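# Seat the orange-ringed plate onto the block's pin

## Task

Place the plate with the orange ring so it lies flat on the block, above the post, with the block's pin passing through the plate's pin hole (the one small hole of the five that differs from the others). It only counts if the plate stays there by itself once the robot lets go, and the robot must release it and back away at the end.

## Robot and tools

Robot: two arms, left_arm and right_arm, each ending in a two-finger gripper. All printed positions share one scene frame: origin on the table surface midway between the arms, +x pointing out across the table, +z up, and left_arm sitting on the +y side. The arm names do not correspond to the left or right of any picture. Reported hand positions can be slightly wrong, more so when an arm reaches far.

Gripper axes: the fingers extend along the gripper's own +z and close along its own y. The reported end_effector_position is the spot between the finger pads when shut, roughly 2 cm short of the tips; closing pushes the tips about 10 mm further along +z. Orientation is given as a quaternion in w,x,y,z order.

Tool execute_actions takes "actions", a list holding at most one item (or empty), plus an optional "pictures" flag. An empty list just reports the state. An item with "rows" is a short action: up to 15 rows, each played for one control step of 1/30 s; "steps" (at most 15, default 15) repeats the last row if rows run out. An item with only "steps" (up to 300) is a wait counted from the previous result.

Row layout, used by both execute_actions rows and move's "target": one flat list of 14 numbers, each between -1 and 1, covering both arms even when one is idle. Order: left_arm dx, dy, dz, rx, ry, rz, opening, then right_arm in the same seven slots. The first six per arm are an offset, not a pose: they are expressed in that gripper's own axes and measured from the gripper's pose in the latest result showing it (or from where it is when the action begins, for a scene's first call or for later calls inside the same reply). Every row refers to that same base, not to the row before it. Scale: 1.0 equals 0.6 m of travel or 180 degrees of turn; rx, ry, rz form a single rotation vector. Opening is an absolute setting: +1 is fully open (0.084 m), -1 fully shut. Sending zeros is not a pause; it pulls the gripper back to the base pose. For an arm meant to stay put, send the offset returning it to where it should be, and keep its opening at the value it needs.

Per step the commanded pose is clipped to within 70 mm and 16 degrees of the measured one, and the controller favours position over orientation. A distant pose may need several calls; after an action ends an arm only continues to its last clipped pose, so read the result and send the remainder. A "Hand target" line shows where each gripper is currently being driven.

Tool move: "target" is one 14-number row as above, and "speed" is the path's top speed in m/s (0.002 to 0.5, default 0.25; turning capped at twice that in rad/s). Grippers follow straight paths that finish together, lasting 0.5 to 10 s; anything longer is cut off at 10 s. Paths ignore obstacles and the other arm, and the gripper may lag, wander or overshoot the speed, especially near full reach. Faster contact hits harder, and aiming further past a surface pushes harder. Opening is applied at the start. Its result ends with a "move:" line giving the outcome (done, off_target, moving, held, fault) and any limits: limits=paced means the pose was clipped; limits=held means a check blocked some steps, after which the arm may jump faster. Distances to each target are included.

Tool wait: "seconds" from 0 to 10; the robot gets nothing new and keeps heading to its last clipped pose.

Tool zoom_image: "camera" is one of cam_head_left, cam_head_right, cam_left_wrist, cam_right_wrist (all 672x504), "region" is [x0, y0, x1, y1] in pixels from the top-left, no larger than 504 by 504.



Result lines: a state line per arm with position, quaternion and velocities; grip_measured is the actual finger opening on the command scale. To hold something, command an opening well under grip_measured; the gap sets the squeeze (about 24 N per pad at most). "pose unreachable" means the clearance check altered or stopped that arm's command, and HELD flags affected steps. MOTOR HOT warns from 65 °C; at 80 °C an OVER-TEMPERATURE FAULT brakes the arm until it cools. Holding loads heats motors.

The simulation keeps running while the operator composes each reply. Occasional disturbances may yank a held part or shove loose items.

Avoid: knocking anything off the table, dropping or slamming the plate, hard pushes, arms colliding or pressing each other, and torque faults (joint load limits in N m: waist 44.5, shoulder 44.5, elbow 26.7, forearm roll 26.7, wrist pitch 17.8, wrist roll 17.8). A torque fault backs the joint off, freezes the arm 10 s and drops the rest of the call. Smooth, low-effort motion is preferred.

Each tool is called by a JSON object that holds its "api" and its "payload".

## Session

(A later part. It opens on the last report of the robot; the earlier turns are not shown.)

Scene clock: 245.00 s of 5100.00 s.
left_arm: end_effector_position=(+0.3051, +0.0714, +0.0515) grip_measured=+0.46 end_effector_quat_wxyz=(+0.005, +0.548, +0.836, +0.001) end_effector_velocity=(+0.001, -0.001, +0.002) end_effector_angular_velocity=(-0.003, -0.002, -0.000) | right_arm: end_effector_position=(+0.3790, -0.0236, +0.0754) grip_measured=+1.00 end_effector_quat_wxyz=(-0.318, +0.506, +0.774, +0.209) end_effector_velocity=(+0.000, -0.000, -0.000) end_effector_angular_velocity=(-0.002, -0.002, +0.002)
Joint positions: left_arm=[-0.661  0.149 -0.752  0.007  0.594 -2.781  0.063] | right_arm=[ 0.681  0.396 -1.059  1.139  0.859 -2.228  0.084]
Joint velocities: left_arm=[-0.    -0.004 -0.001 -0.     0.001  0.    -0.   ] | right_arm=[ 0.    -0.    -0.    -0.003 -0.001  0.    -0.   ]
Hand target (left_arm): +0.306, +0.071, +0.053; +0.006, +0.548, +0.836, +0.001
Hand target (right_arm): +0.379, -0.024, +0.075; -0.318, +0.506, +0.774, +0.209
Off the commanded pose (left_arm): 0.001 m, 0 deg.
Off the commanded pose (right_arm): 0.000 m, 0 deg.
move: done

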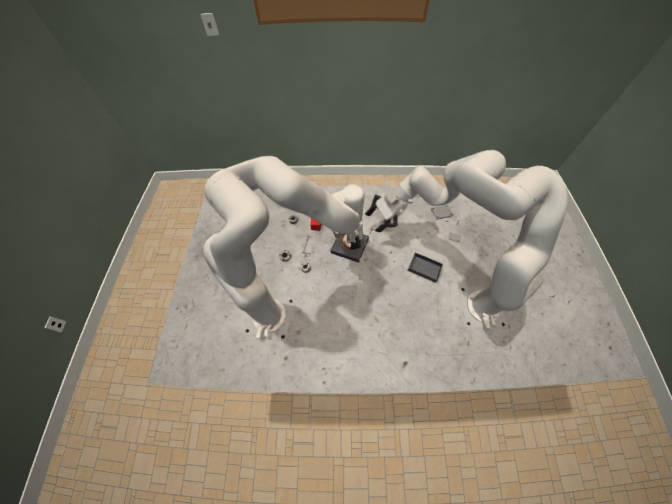

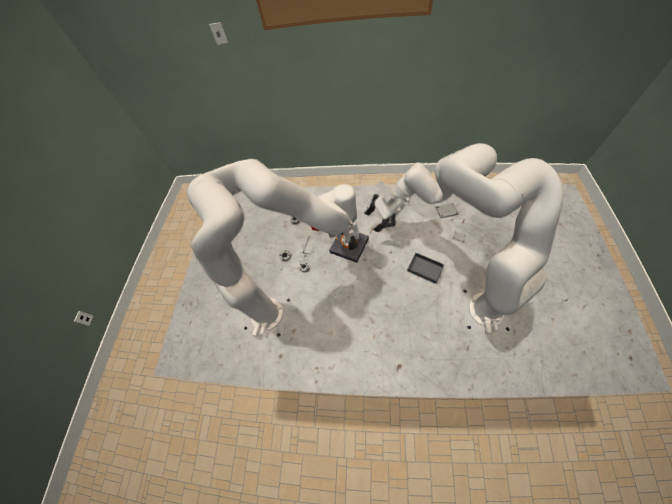

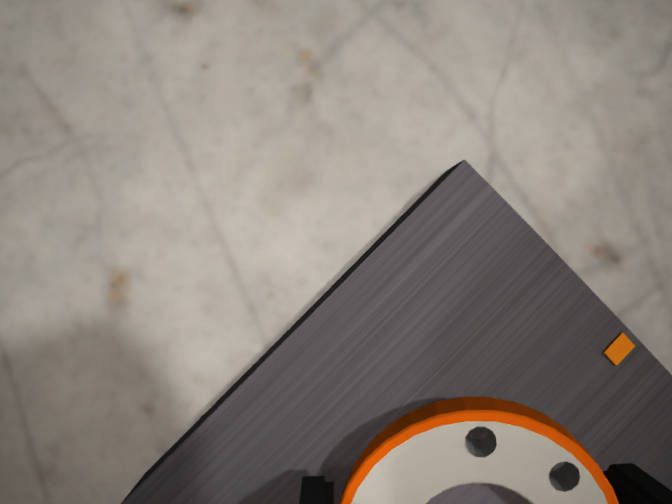

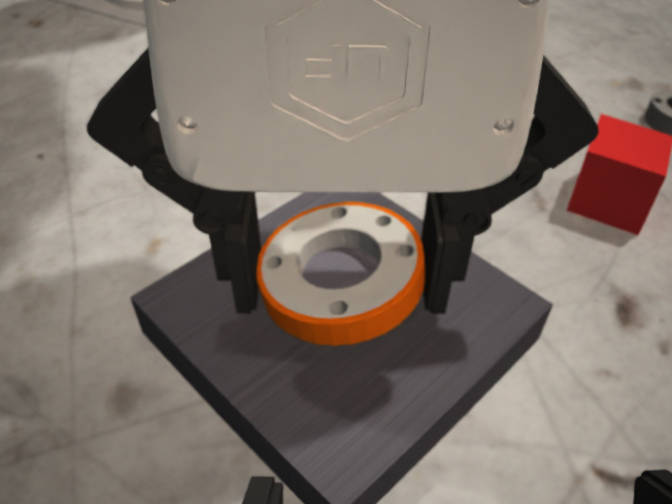

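{"api": "move", "payload": {"target": [0,0.0005,0.005,0,0,0,-0.2,0,0,0,0,0,0,1], "speed": 0.006}}

{"api": "zoom_image", "payload": {"camera": "cam_right_wrist", "region": [248, 180, 428, 330]}}

Scene clock: 248.43 s of 5100.00 s.
left_arm: end_effector_position=(+0.3059, +0.0707, +0.0494) grip_measured=+0.47 end_effector_quat_wxyz=(+0.006, +0.548, +0.836, +0.001) end_effector_velocity=(-0.000, +0.001, -0.002) end_effector_angular_velocity=(+0.001, +0.002, +0.001) | right_arm: end_effector_position=(+0.3790, -0.0236, +0.0754) grip_measured=+1.00 end_effector_quat_wxyz=(-0.318, +0.506, +0.774, +0.209) end_effector_velocity=(+0.000, +0.000, +0.000) end_effector_angular_velocity=(-0.000, -0.001, +0.002)
Joint positions: left_arm=[-0.661  0.156 -0.753  0.007  0.585 -2.781  0.064] | right_arm=[ 0.681  0.396 -1.059  1.139  0.859 -2.228  0.084]
Joint velocities: left_arm=[ 0.001  0.004  0.001 -0.    -0.002 -0.     0.   ] | right_arm=[-0.     0.    -0.001 -0.002  0.001 -0.     0.   ]
Hand target (left_arm): +0.305, +0.072, +0.048; +0.005, +0.548, +0.836, +0.001
Hand target (right_arm): +0.379, -0.024, +0.075; -0.318, +0.506, +0.774, +0.209
Off the commanded pose (left_arm): 0.001 m, 0 deg.
Off the commanded pose (right_arm): 0.000 m, 0 deg.
move: done

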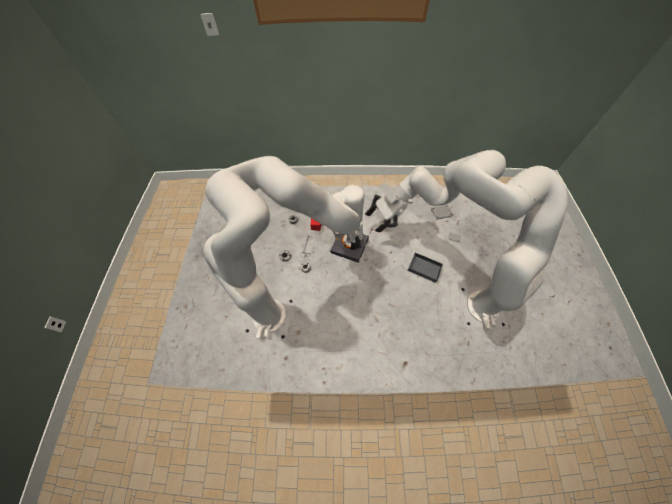

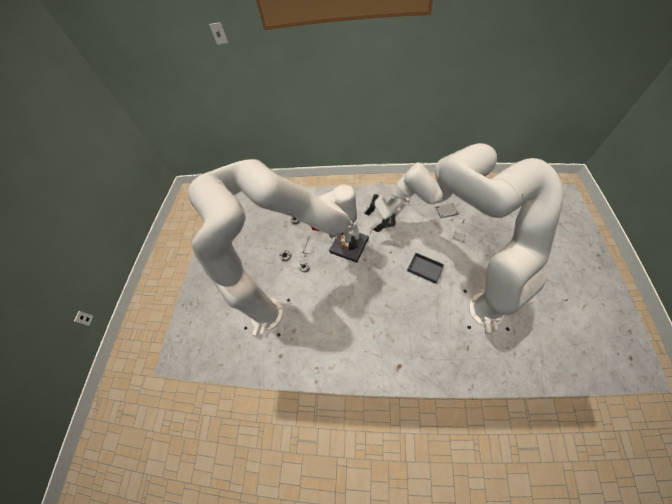

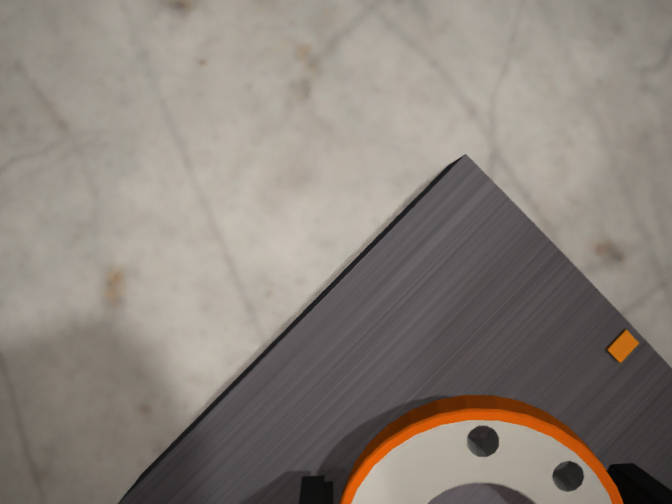

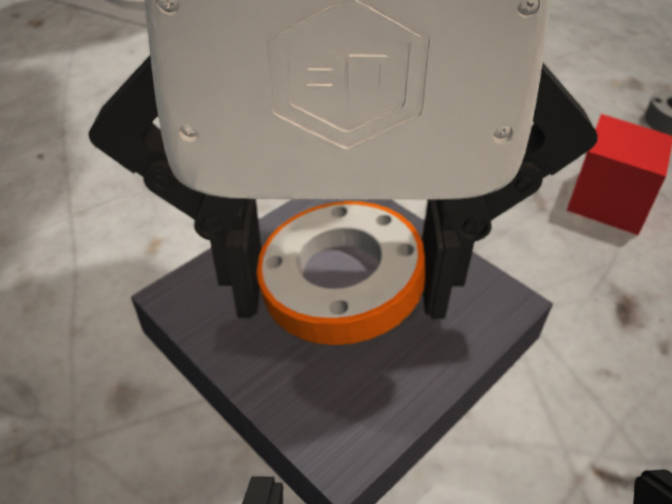

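Region (248, 180, 428, 330) of cam_right_wrist's 672x504 image, scaled by 2.800, with more detail than that image has.

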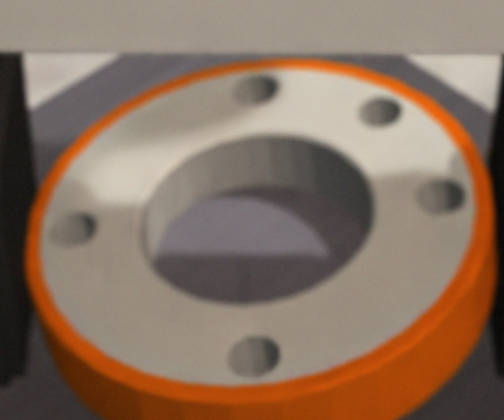

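{"api": "move", "payload": {"target": [0,0,-0.05,0,0,0,-0.2,0,0,0,0,0,0,1], "speed": 0.05}}

{"api": "move", "payload": {"target": [0,-0.25,0,0,0,0,-0.2,0,0,0,0,0,0,1], "speed": 0.2}}

Scene clock: 272.10 s of 5100.00 s.
left_arm: end_effector_position=(+0.3054, +0.0710, +0.0789) grip_measured=+0.46 end_effector_quat_wxyz=(+0.006, +0.548, +0.836, +0.001) end_effector_velocity=(-0.000, -0.000, +0.001) end_effector_angular_velocity=(-0.000, +0.001, +0.000) | right_arm: end_effector_position=(+0.3790, -0.0236, +0.0754) grip_measured=+1.00 end_effector_quat_wxyz=(-0.318, +0.506, +0.774, +0.209) end_effector_velocity=(-0.000, +0.000, +0.000) end_effector_angular_velocity=(+0.000, +0.000, +0.001)
Joint positions: left_arm=[-0.661  0.083 -0.766  0.006  0.672 -2.78   0.063] | right_arm=[ 0.681  0.396 -1.059  1.139  0.859 -2.228  0.084]
Joint velocities: left_arm=[-0.001 -0.002 -0.002 -0.001  0.005  0.    -0.   ] | right_arm=[ 0. -0.  0. -0.  0. -0.  0.]
Hand target (left_arm): +0.305, +0.071, +0.079; +0.006, +0.548, +0.836, +0.001
Hand target (right_arm): +0.379, -0.024, +0.075; -0.318, +0.506, +0.774, +0.209
Off the commanded pose (left_arm): 0.000 m, 0 deg.
Off the commanded pose (right_arm): 0.000 m, 0 deg.
After step 90, 19.70 s passed at rest.
move: done

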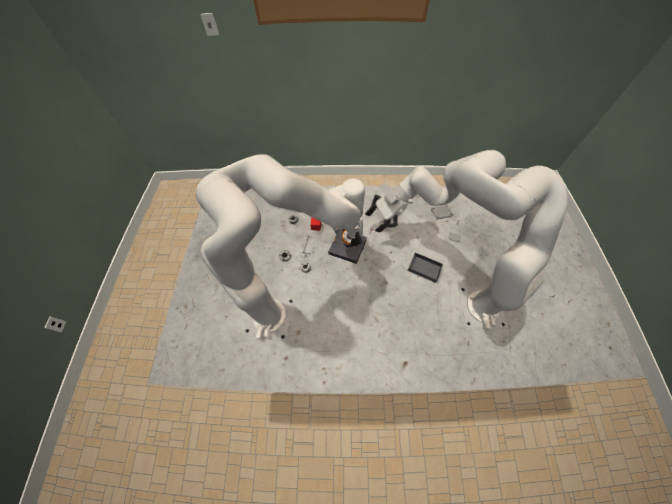

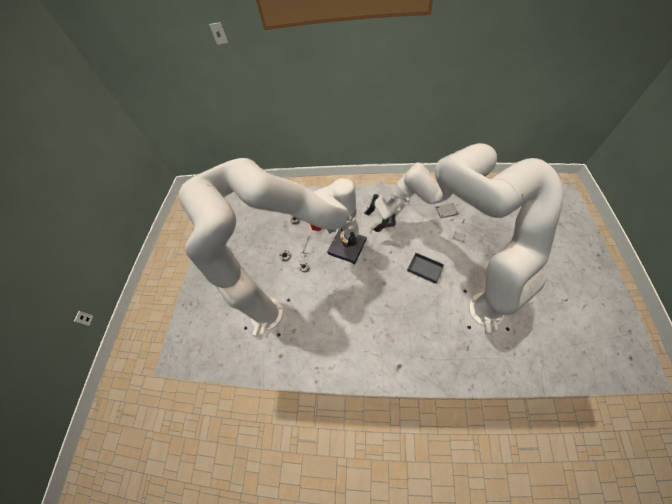

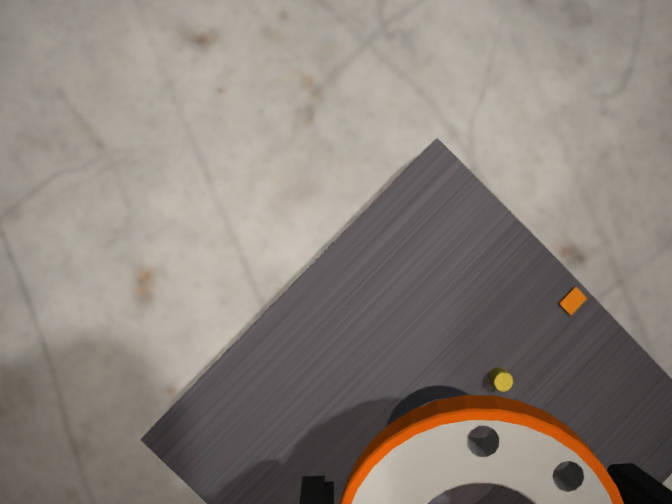

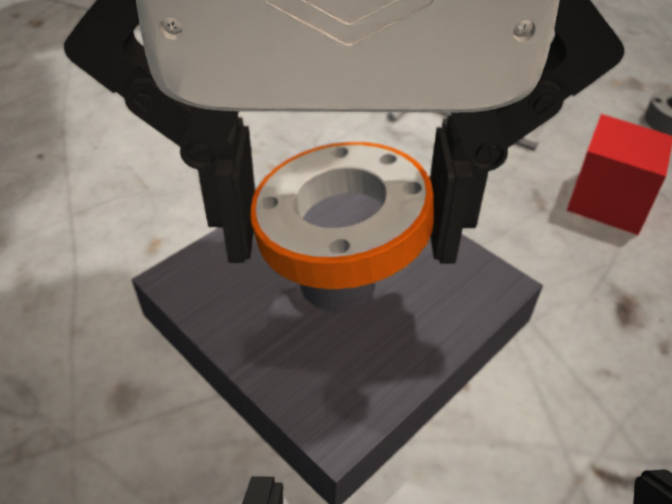

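Scene clock: 273.33 s of 5100.00 s.
left_arm: end_effector_position=(+0.1685, +0.0112, +0.0777) grip_measured=+0.46 end_effector_quat_wxyz=(+0.006, +0.548, +0.836, +0.001) end_effector_velocity=(-0.003, -0.001, +0.000) end_effector_angular_velocity=(-0.000, -0.000, +0.001) | right_arm: end_effector_position=(+0.3790, -0.0236, +0.0754) grip_measured=+1.00 end_effector_quat_wxyz=(-0.318, +0.506, +0.774, +0.209) end_effector_velocity=(-0.000, +0.000, -0.000) end_effector_angular_velocity=(-0.000, +0.000, +0.001)
Joint positions: left_arm=[-1.016  0.002 -0.662  0.013  0.651 -3.14   0.063] | right_arm=[ 0.681  0.396 -1.059  1.139  0.859 -2.228  0.084]
Joint velocities: left_arm=[-0.007 -0.001  0.     0.001  0.    -0.009  0.   ] | right_arm=[ 0.001 -0.     0.    -0.001  0.    -0.    -0.   ]
Hand target (left_arm): +0.168, +0.011, +0.078; +0.006, +0.548, +0.836, +0.001
Hand target (right_arm): +0.379, -0.024, +0.075; -0.318, +0.506, +0.774, +0.209
Off the commanded pose (left_arm): 0.001 m, 0 deg.
Off the commanded pose (right_arm): 0.000 m, 0 deg.
move: done

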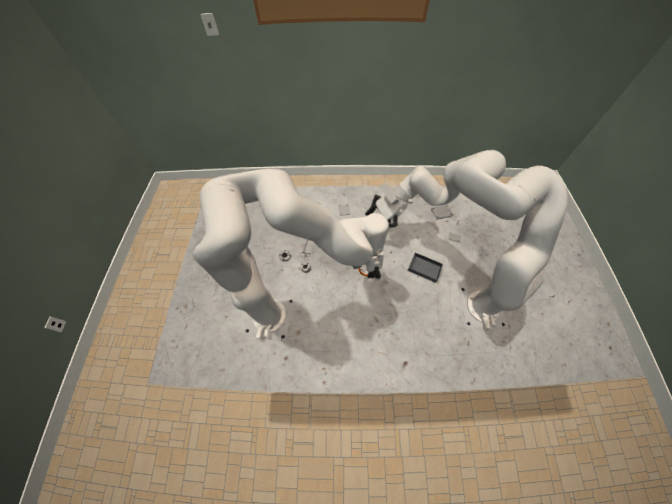

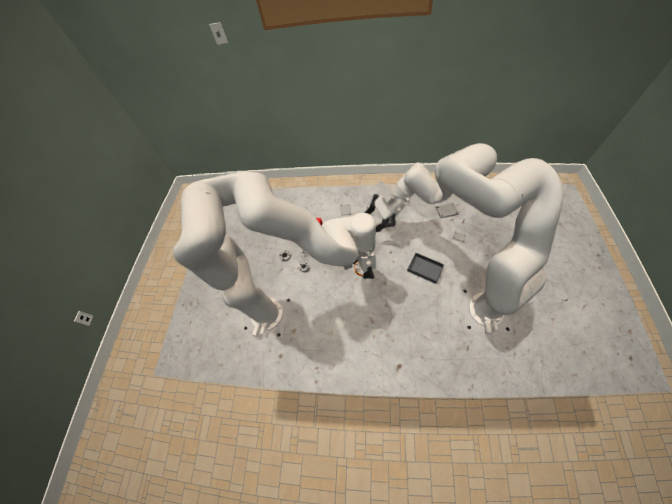

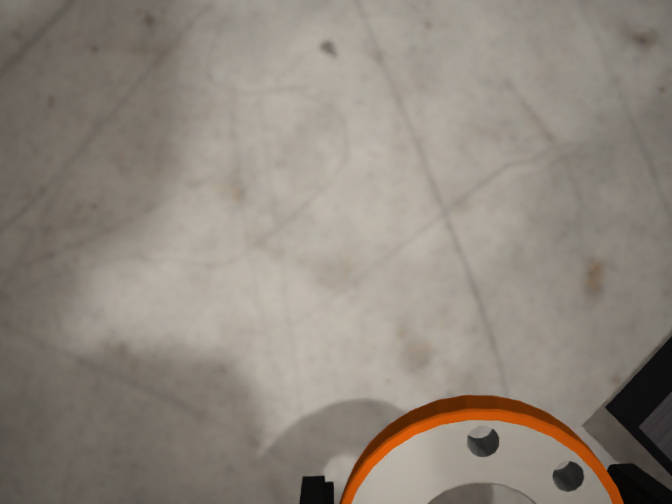

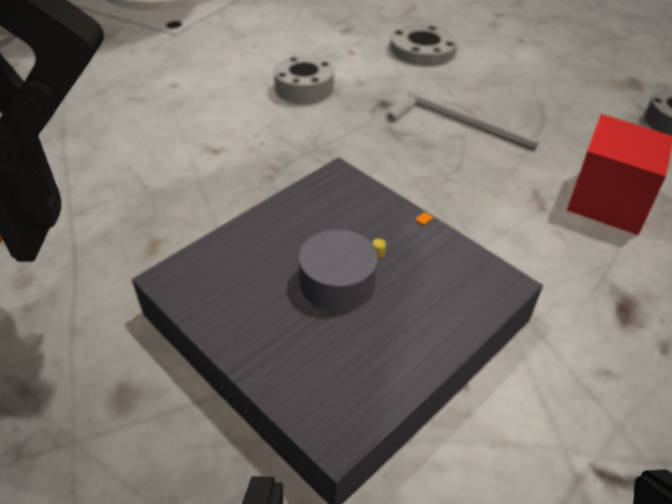

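{"api": "move", "payload": {"target": [0,-0.025,0.095,0.0025,0.0029,0,-0.2,0,0,0,0,0,0,1], "speed": 0.08}}

{"api": "move", "payload": {"target": [0,0,0,0,0,0,0.7,0,0,0,0,0,0,1], "speed": 0.05}}

{"api": "move", "payload": {"target": [0,0,0,0,0,0,-0.2,0,0,0,0,0,0,1], "speed": 0.05}}

Scene clock: 279.87 s of 5100.00 s.
left_arm: end_effector_position=(+0.1556, +0.0047, +0.0210) grip_measured=+0.46 end_effector_quat_wxyz=(+0.000, +0.548, +0.836, -0.000) end_effector_velocity=(+0.000, +0.001, -0.002) end_effector_angular_velocity=(+0.001, +0.001, +0.003) | right_arm: end_effector_position=(+0.3790, -0.0236, +0.0754) grip_measured=+1.00 end_effector_quat_wxyz=(-0.318, +0.506, +0.774, +0.209) end_effector_velocity=(-0.000, +0.000, +0.000) end_effector_angular_velocity=(+0.001, +0.001, -0.001)
Joint positions: left_arm=[-1.049  0.165 -0.652  0.     0.486 -3.163  0.063] | right_arm=[ 0.681  0.396 -1.059  1.139  0.859 -2.228  0.084]
Joint velocities: left_arm=[ 0.001  0.006  0.001 -0.001 -0.005 -0.001  0.   ] | right_arm=[ 0.    -0.     0.     0.002  0.     0.    -0.   ]
Hand target (left_arm): +0.155, +0.005, +0.021; +0.000, +0.548, +0.836, -0.000
Hand target (right_arm): +0.379, -0.024, +0.075; -0.318, +0.506, +0.774, +0.209
Off the commanded pose (left_arm): 0.001 m, 0 deg.
Off the commanded pose (right_arm): 0.000 m, 0 deg.
After step 90, 2.40 s passed at rest.
move: done

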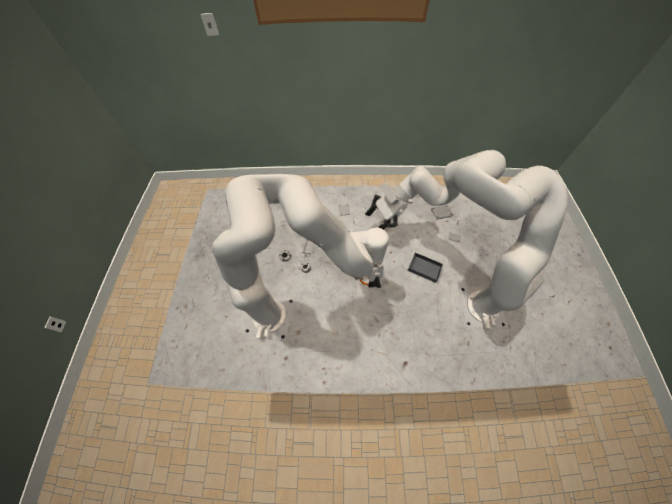

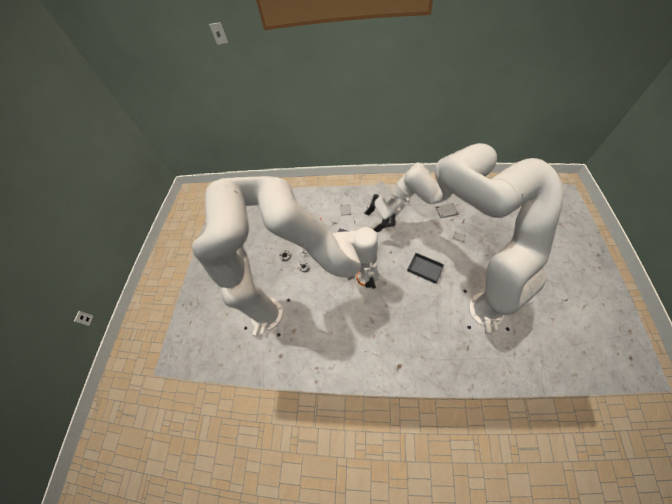

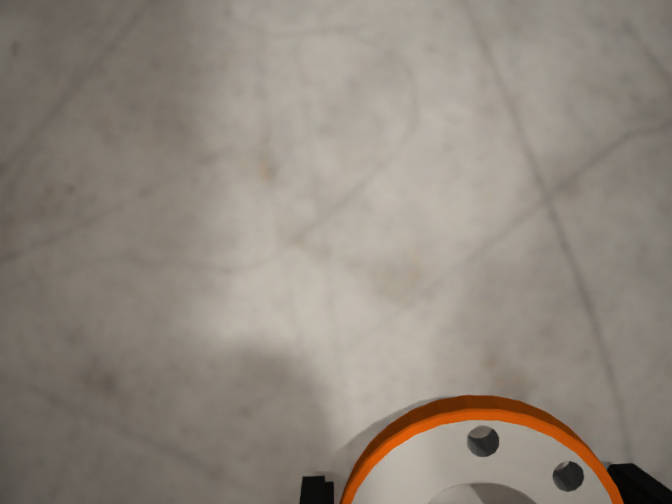

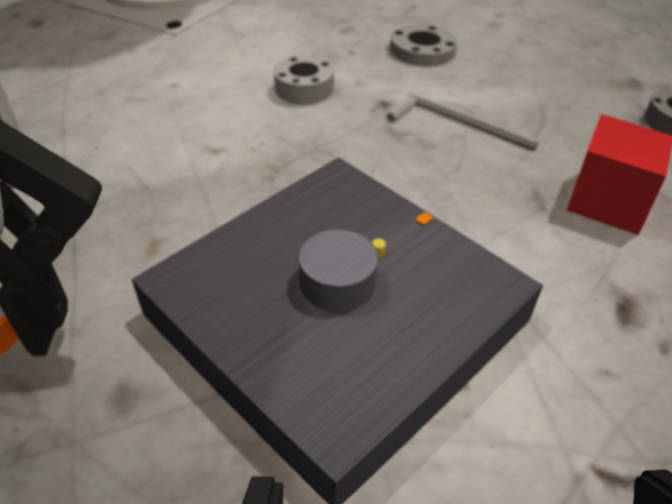

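Scene clock: 280.37 s of 5100.00 s.
left_arm: end_effector_position=(+0.1556, +0.0047, +0.0210) grip_measured=+0.70 end_effector_quat_wxyz=(+0.000, +0.548, +0.836, -0.000) end_effector_velocity=(-0.000, +0.001, -0.000) end_effector_angular_velocity=(+0.001, +0.001, +0.001) | right_arm: end_effector_position=(+0.3790, -0.0236, +0.0754) grip_measured=+1.00 end_effector_quat_wxyz=(-0.318, +0.506, +0.774, +0.209) end_effector_velocity=(-0.000, +0.000, -0.000) end_effector_angular_velocity=(-0.000, +0.000, +0.001)
Joint positions: left_arm=[-1.049  0.165 -0.652  0.     0.486 -3.163  0.073] | right_arm=[ 0.681  0.396 -1.059  1.139  0.859 -2.228  0.084]
Joint velocities: left_arm=[ 0.001 -0.     0.001 -0.     0.001 -0.     0.   ] | right_arm=[ 0.     0.     0.    -0.001  0.     0.     0.   ]
Hand target (left_arm): +0.156, +0.005, +0.021; +0.000, +0.548, +0.836, -0.000
Hand target (right_arm): +0.379, -0.024, +0.075; -0.318, +0.506, +0.774, +0.209
Off the commanded pose (left_arm): 0.000 m, 0 deg.
Off the commanded pose (right_arm): 0.000 m, 0 deg.
move: done

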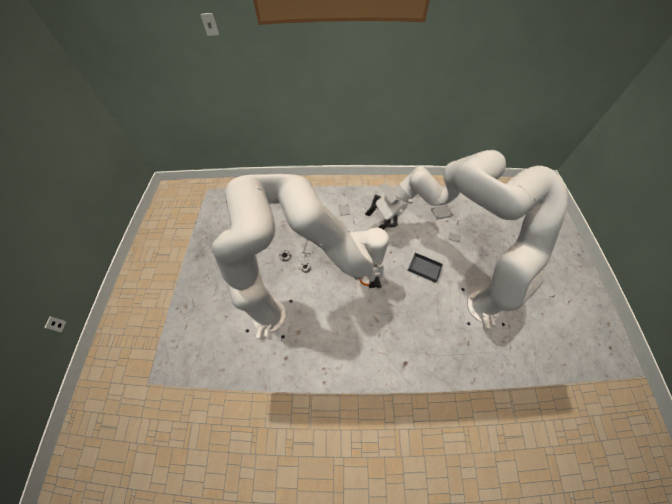

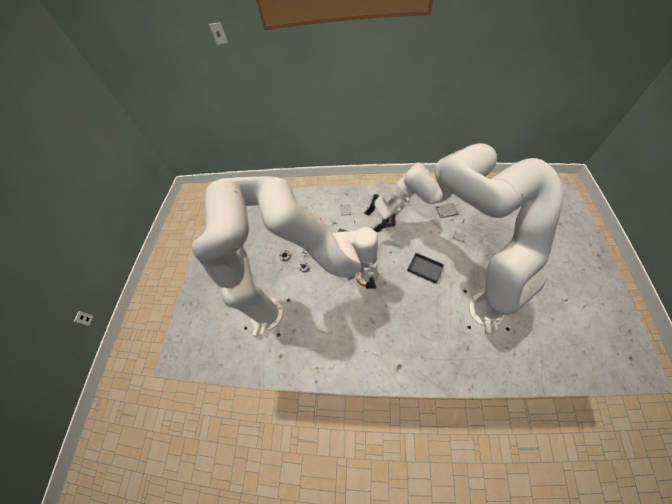

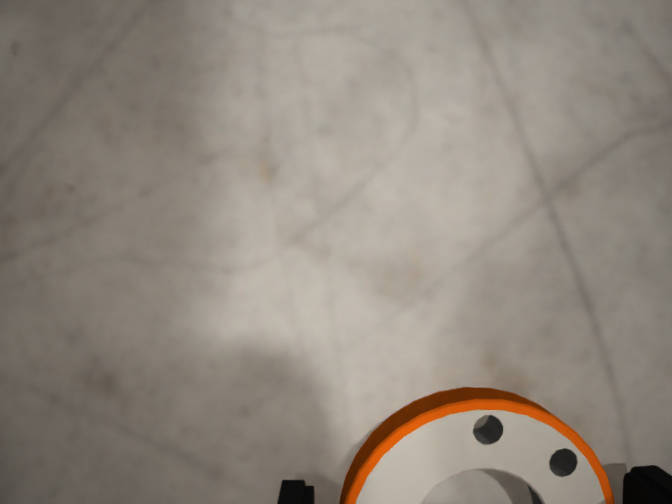

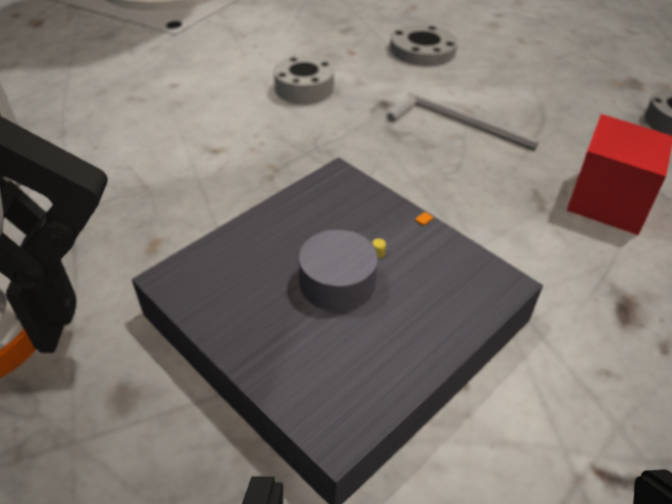

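Scene clock: 280.87 s of 5100.00 s.
left_arm: end_effector_position=(+0.1557, +0.0045, +0.0212) grip_measured=+0.45 end_effector_quat_wxyz=(+0.001, +0.548, +0.836, -0.000) end_effector_velocity=(-0.000, +0.000, -0.000) end_effector_angular_velocity=(+0.000, +0.000, -0.000) | right_arm: end_effector_position=(+0.3790, -0.0236, +0.0754) grip_measured=+1.00 end_effector_quat_wxyz=(-0.318, +0.506, +0.774, +0.209) end_effector_velocity=(-0.000, +0.000, +0.000) end_effector_angular_velocity=(+0.001, +0.000, +0.000)
Joint positions: left_arm=[-1.049  0.165 -0.653  0.     0.486 -3.163  0.063] | right_arm=[ 0.681  0.396 -1.059  1.139  0.859 -2.228  0.084]
Joint velocities: left_arm=[ 0.  0.  0.  0. -0.  0.  0.] | right_arm=[ 0.001 -0.    -0.     0.001  0.    -0.001  0.   ]
Hand target (left_arm): +0.156, +0.005, +0.021; +0.000, +0.548, +0.836, -0.000
Hand target (right_arm): +0.379, -0.024, +0.075; -0.318, +0.506, +0.774, +0.209
Off the commanded pose (left_arm): 0.000 m, 0 deg.
Off the commanded pose (right_arm): 0.000 m, 0 deg.
move: done

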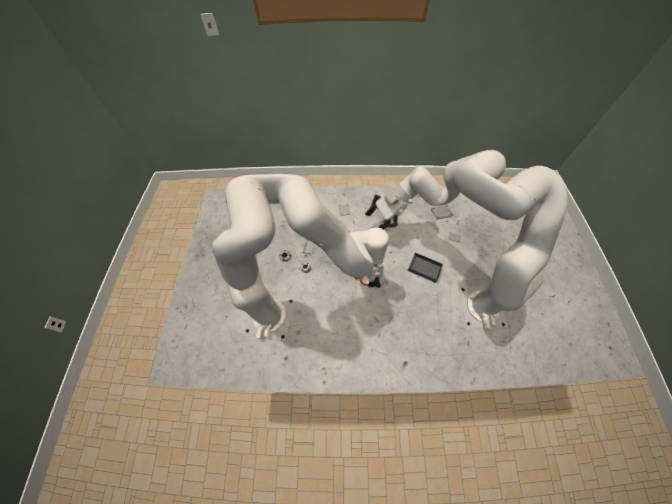

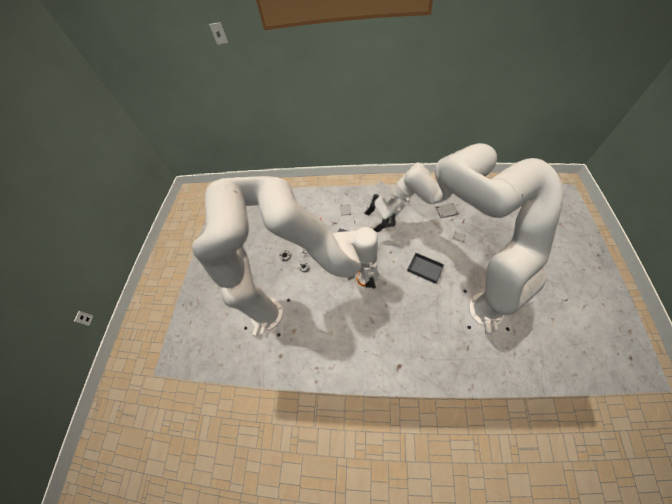

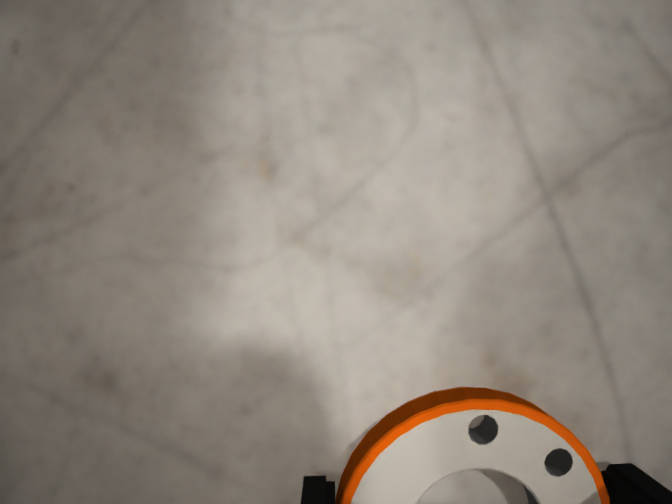

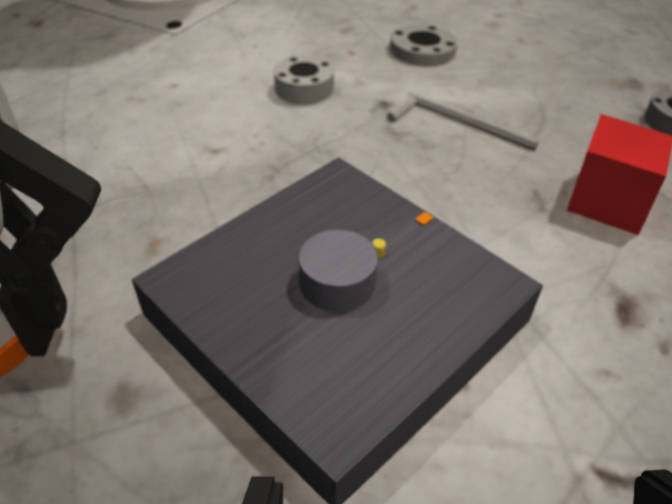

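{"api": "move", "payload": {"target": [0,0,-0.085,0,0,0,-0.2,0,0,0,0,0,0,1], "speed": 0.1}}

{"api": "move", "payload": {"target": [0.0163,0.269,0,0,0,-0.009,-0.2,0,0,0,0,0,0,1], "speed": 0.2}}

{"api": "move", "payload": {"target": [0,0,0.018,0,0,0,-0.2,0,0,0,0,0,0,1], "speed": 0.03}}

{"api": "zoom_image", "payload": {"camera": "cam_right_wrist", "region": [248, 160, 428, 310]}}

Scene clock: 291.23 s of 5100.00 s.
left_arm: end_effector_position=(+0.1555, +0.0049, +0.0716) grip_measured=+0.45 end_effector_quat_wxyz=(+0.000, +0.548, +0.836, -0.000) end_effector_velocity=(+0.000, -0.001, +0.003) end_effector_angular_velocity=(-0.003, -0.001, +0.001) | right_arm: end_effector_position=(+0.3790, -0.0236, +0.0754) grip_measured=+1.00 end_effector_quat_wxyz=(-0.318, +0.506, +0.774, +0.209) end_effector_velocity=(+0.000, +0.000, +0.000) end_effector_angular_velocity=(+0.001, -0.000, -0.001)
Joint positions: left_arm=[-1.049  0.024 -0.669 -0.     0.645 -3.163  0.063] | right_arm=[ 0.681  0.396 -1.059  1.139  0.859 -2.228  0.084]
Joint velocities: left_arm=[ 0.    -0.007 -0.003 -0.001  0.007  0.     0.   ] | right_arm=[ 0.001  0.    -0.001  0.002 -0.001  0.     0.   ]
Hand target (left_arm): +0.156, +0.005, +0.072; +0.000, +0.548, +0.836, -0.000
Hand target (right_arm): +0.379, -0.024, +0.075; -0.318, +0.506, +0.774, +0.209
Off the commanded pose (left_arm): 0.001 m, 0 deg.
Off the commanded pose (right_arm): 0.000 m, 0 deg.
After step 90, 6.47 s passed at rest.
move: done

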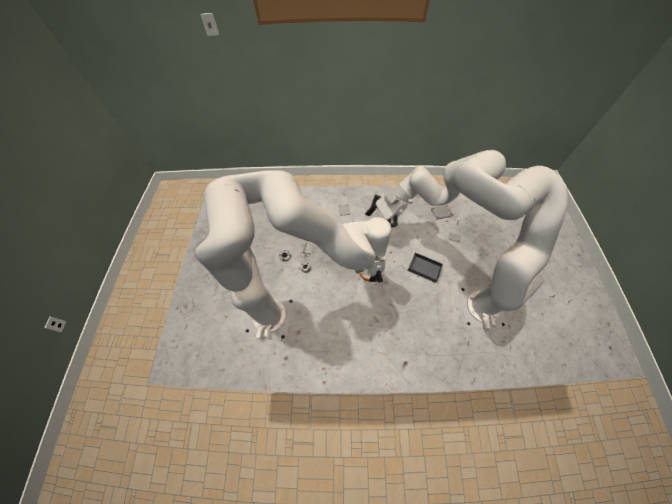

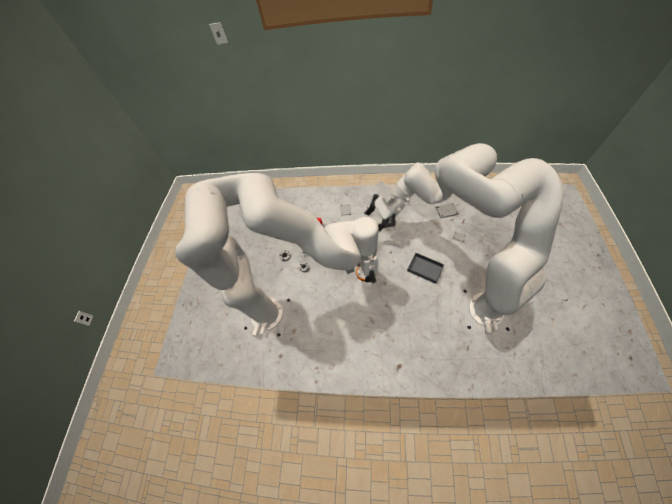

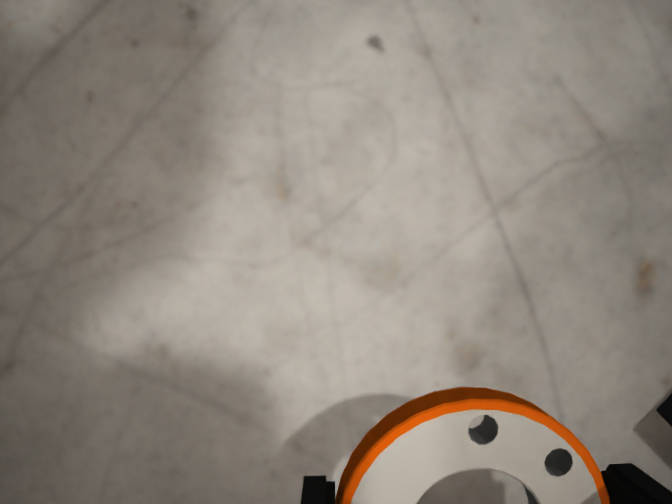

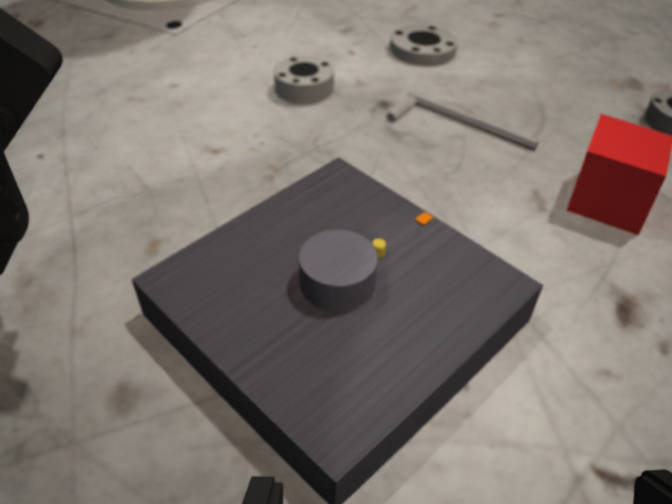

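Scene clock: 292.53 s of 5100.00 s.
left_arm: end_effector_position=(+0.2988, +0.0782, +0.0716) grip_measured=+0.45 end_effector_quat_wxyz=(+0.000, +0.537, +0.844, -0.000) end_effector_velocity=(+0.003, +0.001, +0.000) end_effector_angular_velocity=(-0.001, -0.000, +0.000) | right_arm: end_effector_position=(+0.3790, -0.0236, +0.0754) grip_measured=+1.00 end_effector_quat_wxyz=(-0.318, +0.506, +0.774, +0.209) end_effector_velocity=(+0.000, -0.000, +0.000) end_effector_angular_velocity=(+0.000, +0.001, -0.001)
Joint positions: left_arm=[-0.659  0.078 -0.736 -0.001  0.658 -2.801  0.063] | right_arm=[ 0.681  0.396 -1.059  1.139  0.859 -2.228  0.084]
Joint velocities: left_arm=[ 0.006  0.002 -0.004 -0.001  0.001  0.007  0.   ] | right_arm=[-0.     0.     0.     0.001  0.     0.     0.   ]
Hand target (left_arm): +0.299, +0.078, +0.072; +0.000, +0.536, +0.844, -0.000
Hand target (right_arm): +0.379, -0.024, +0.075; -0.318, +0.506, +0.774, +0.209
Off the commanded pose (left_arm): 0.001 m, 0 deg.
Off the commanded pose (right_arm): 0.000 m, 0 deg.
move: done

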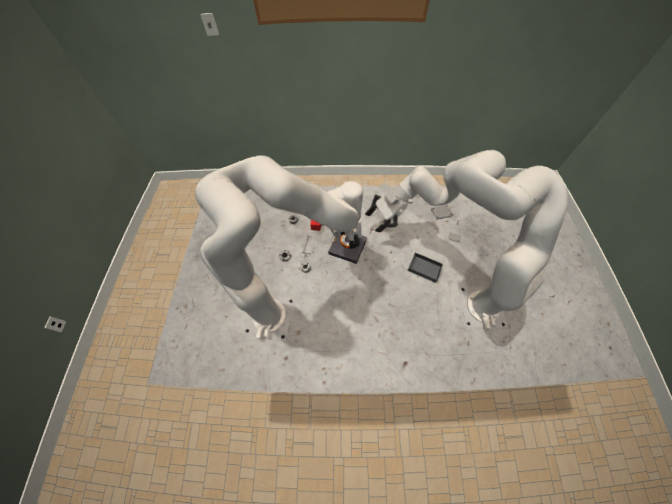

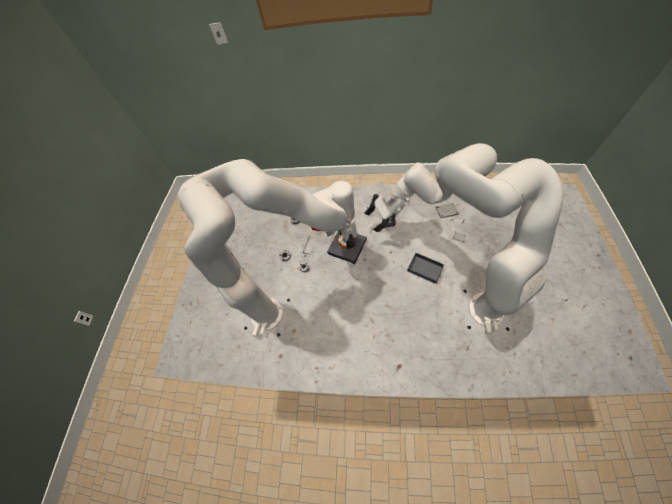

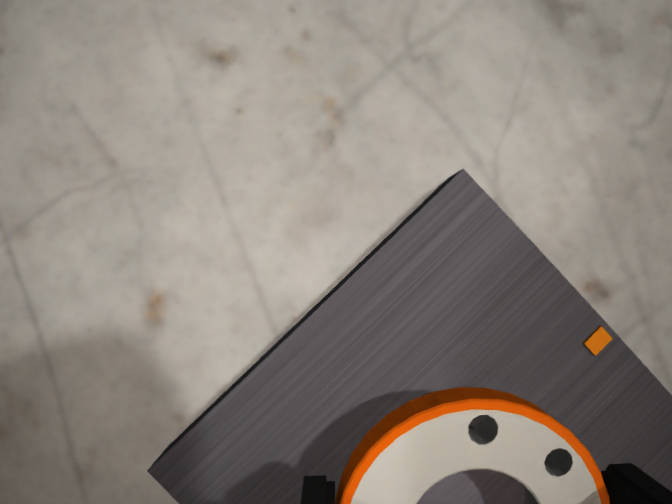

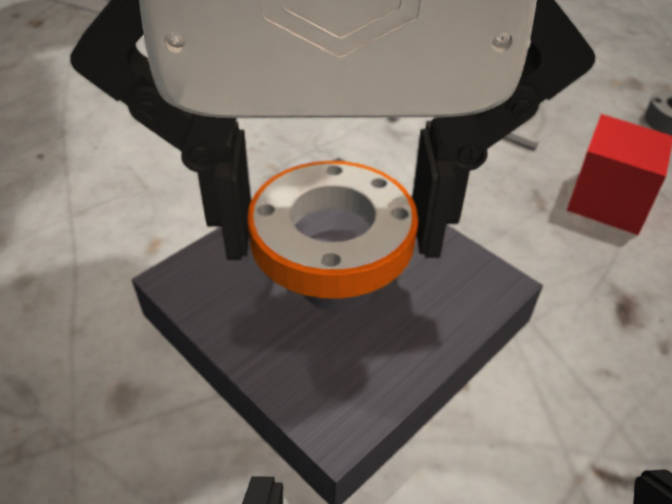

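Scene clock: 293.27 s of 5100.00 s.
left_arm: end_effector_position=(+0.2989, +0.0782, +0.0610) grip_measured=+0.45 end_effector_quat_wxyz=(+0.000, +0.537, +0.844, -0.000) end_effector_velocity=(+0.001, -0.001, -0.001) end_effector_angular_velocity=(-0.002, -0.002, -0.000) | right_arm: end_effector_position=(+0.3790, -0.0236, +0.0754) grip_measured=+1.00 end_effector_quat_wxyz=(-0.318, +0.506, +0.774, +0.209) end_effector_velocity=(+0.000, +0.000, +0.000) end_effector_angular_velocity=(+0.001, -0.000, -0.002)
Joint positions: left_arm=[-0.659  0.104 -0.731 -0.001  0.626 -2.801  0.063] | right_arm=[ 0.681  0.396 -1.059  1.139  0.859 -2.228  0.084]
Joint velocities: left_arm=[-0.001  0.005 -0.002 -0.    -0.006  0.     0.   ] | right_arm=[ 0.    -0.     0.     0.003 -0.001 -0.001 -0.   ]
Hand target (left_arm): +0.299, +0.078, +0.061; +0.000, +0.537, +0.844, -0.000
Hand target (right_arm): +0.379, -0.024, +0.075; -0.318, +0.506, +0.774, +0.209
Off the commanded pose (left_arm): 0.000 m, 0 deg.
Off the commanded pose (right_arm): 0.000 m, 0 deg.
move: done

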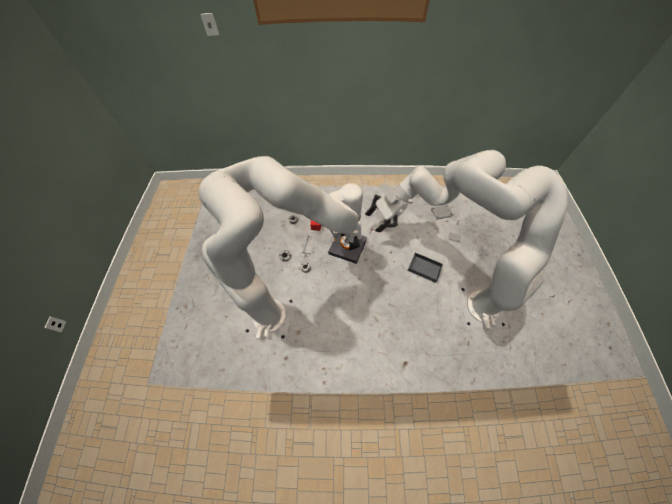

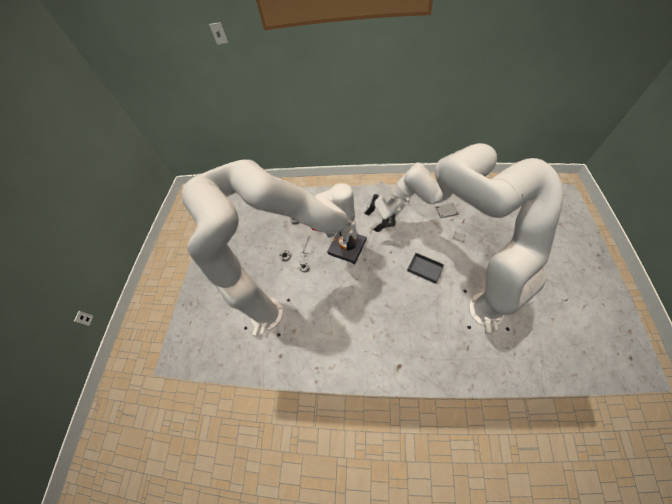

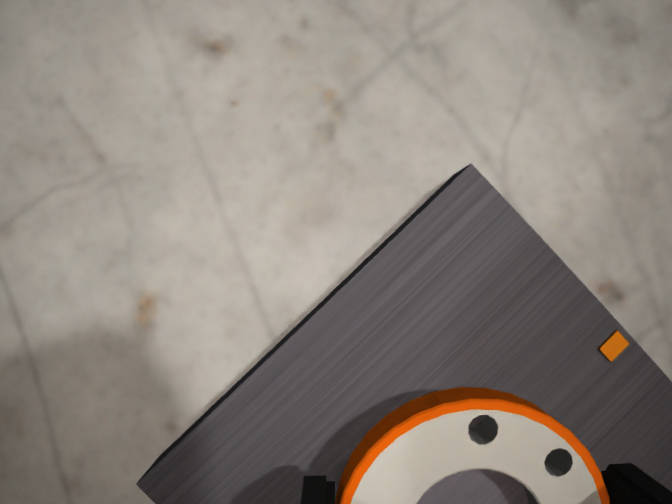

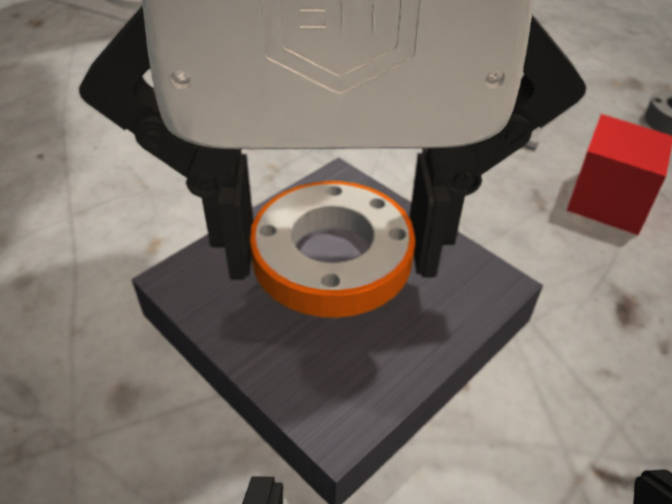

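Region (248, 160, 428, 310) of cam_right_wrist's 672x504 image, scaled by 2.800, with more detail than that image has.

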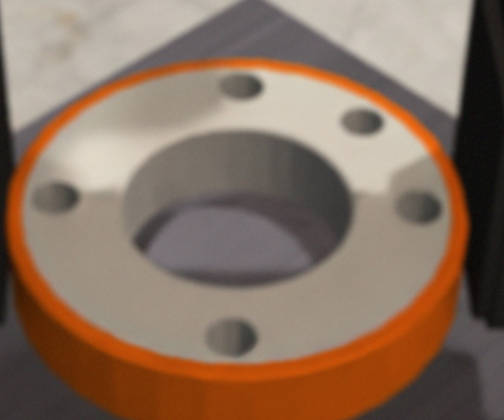

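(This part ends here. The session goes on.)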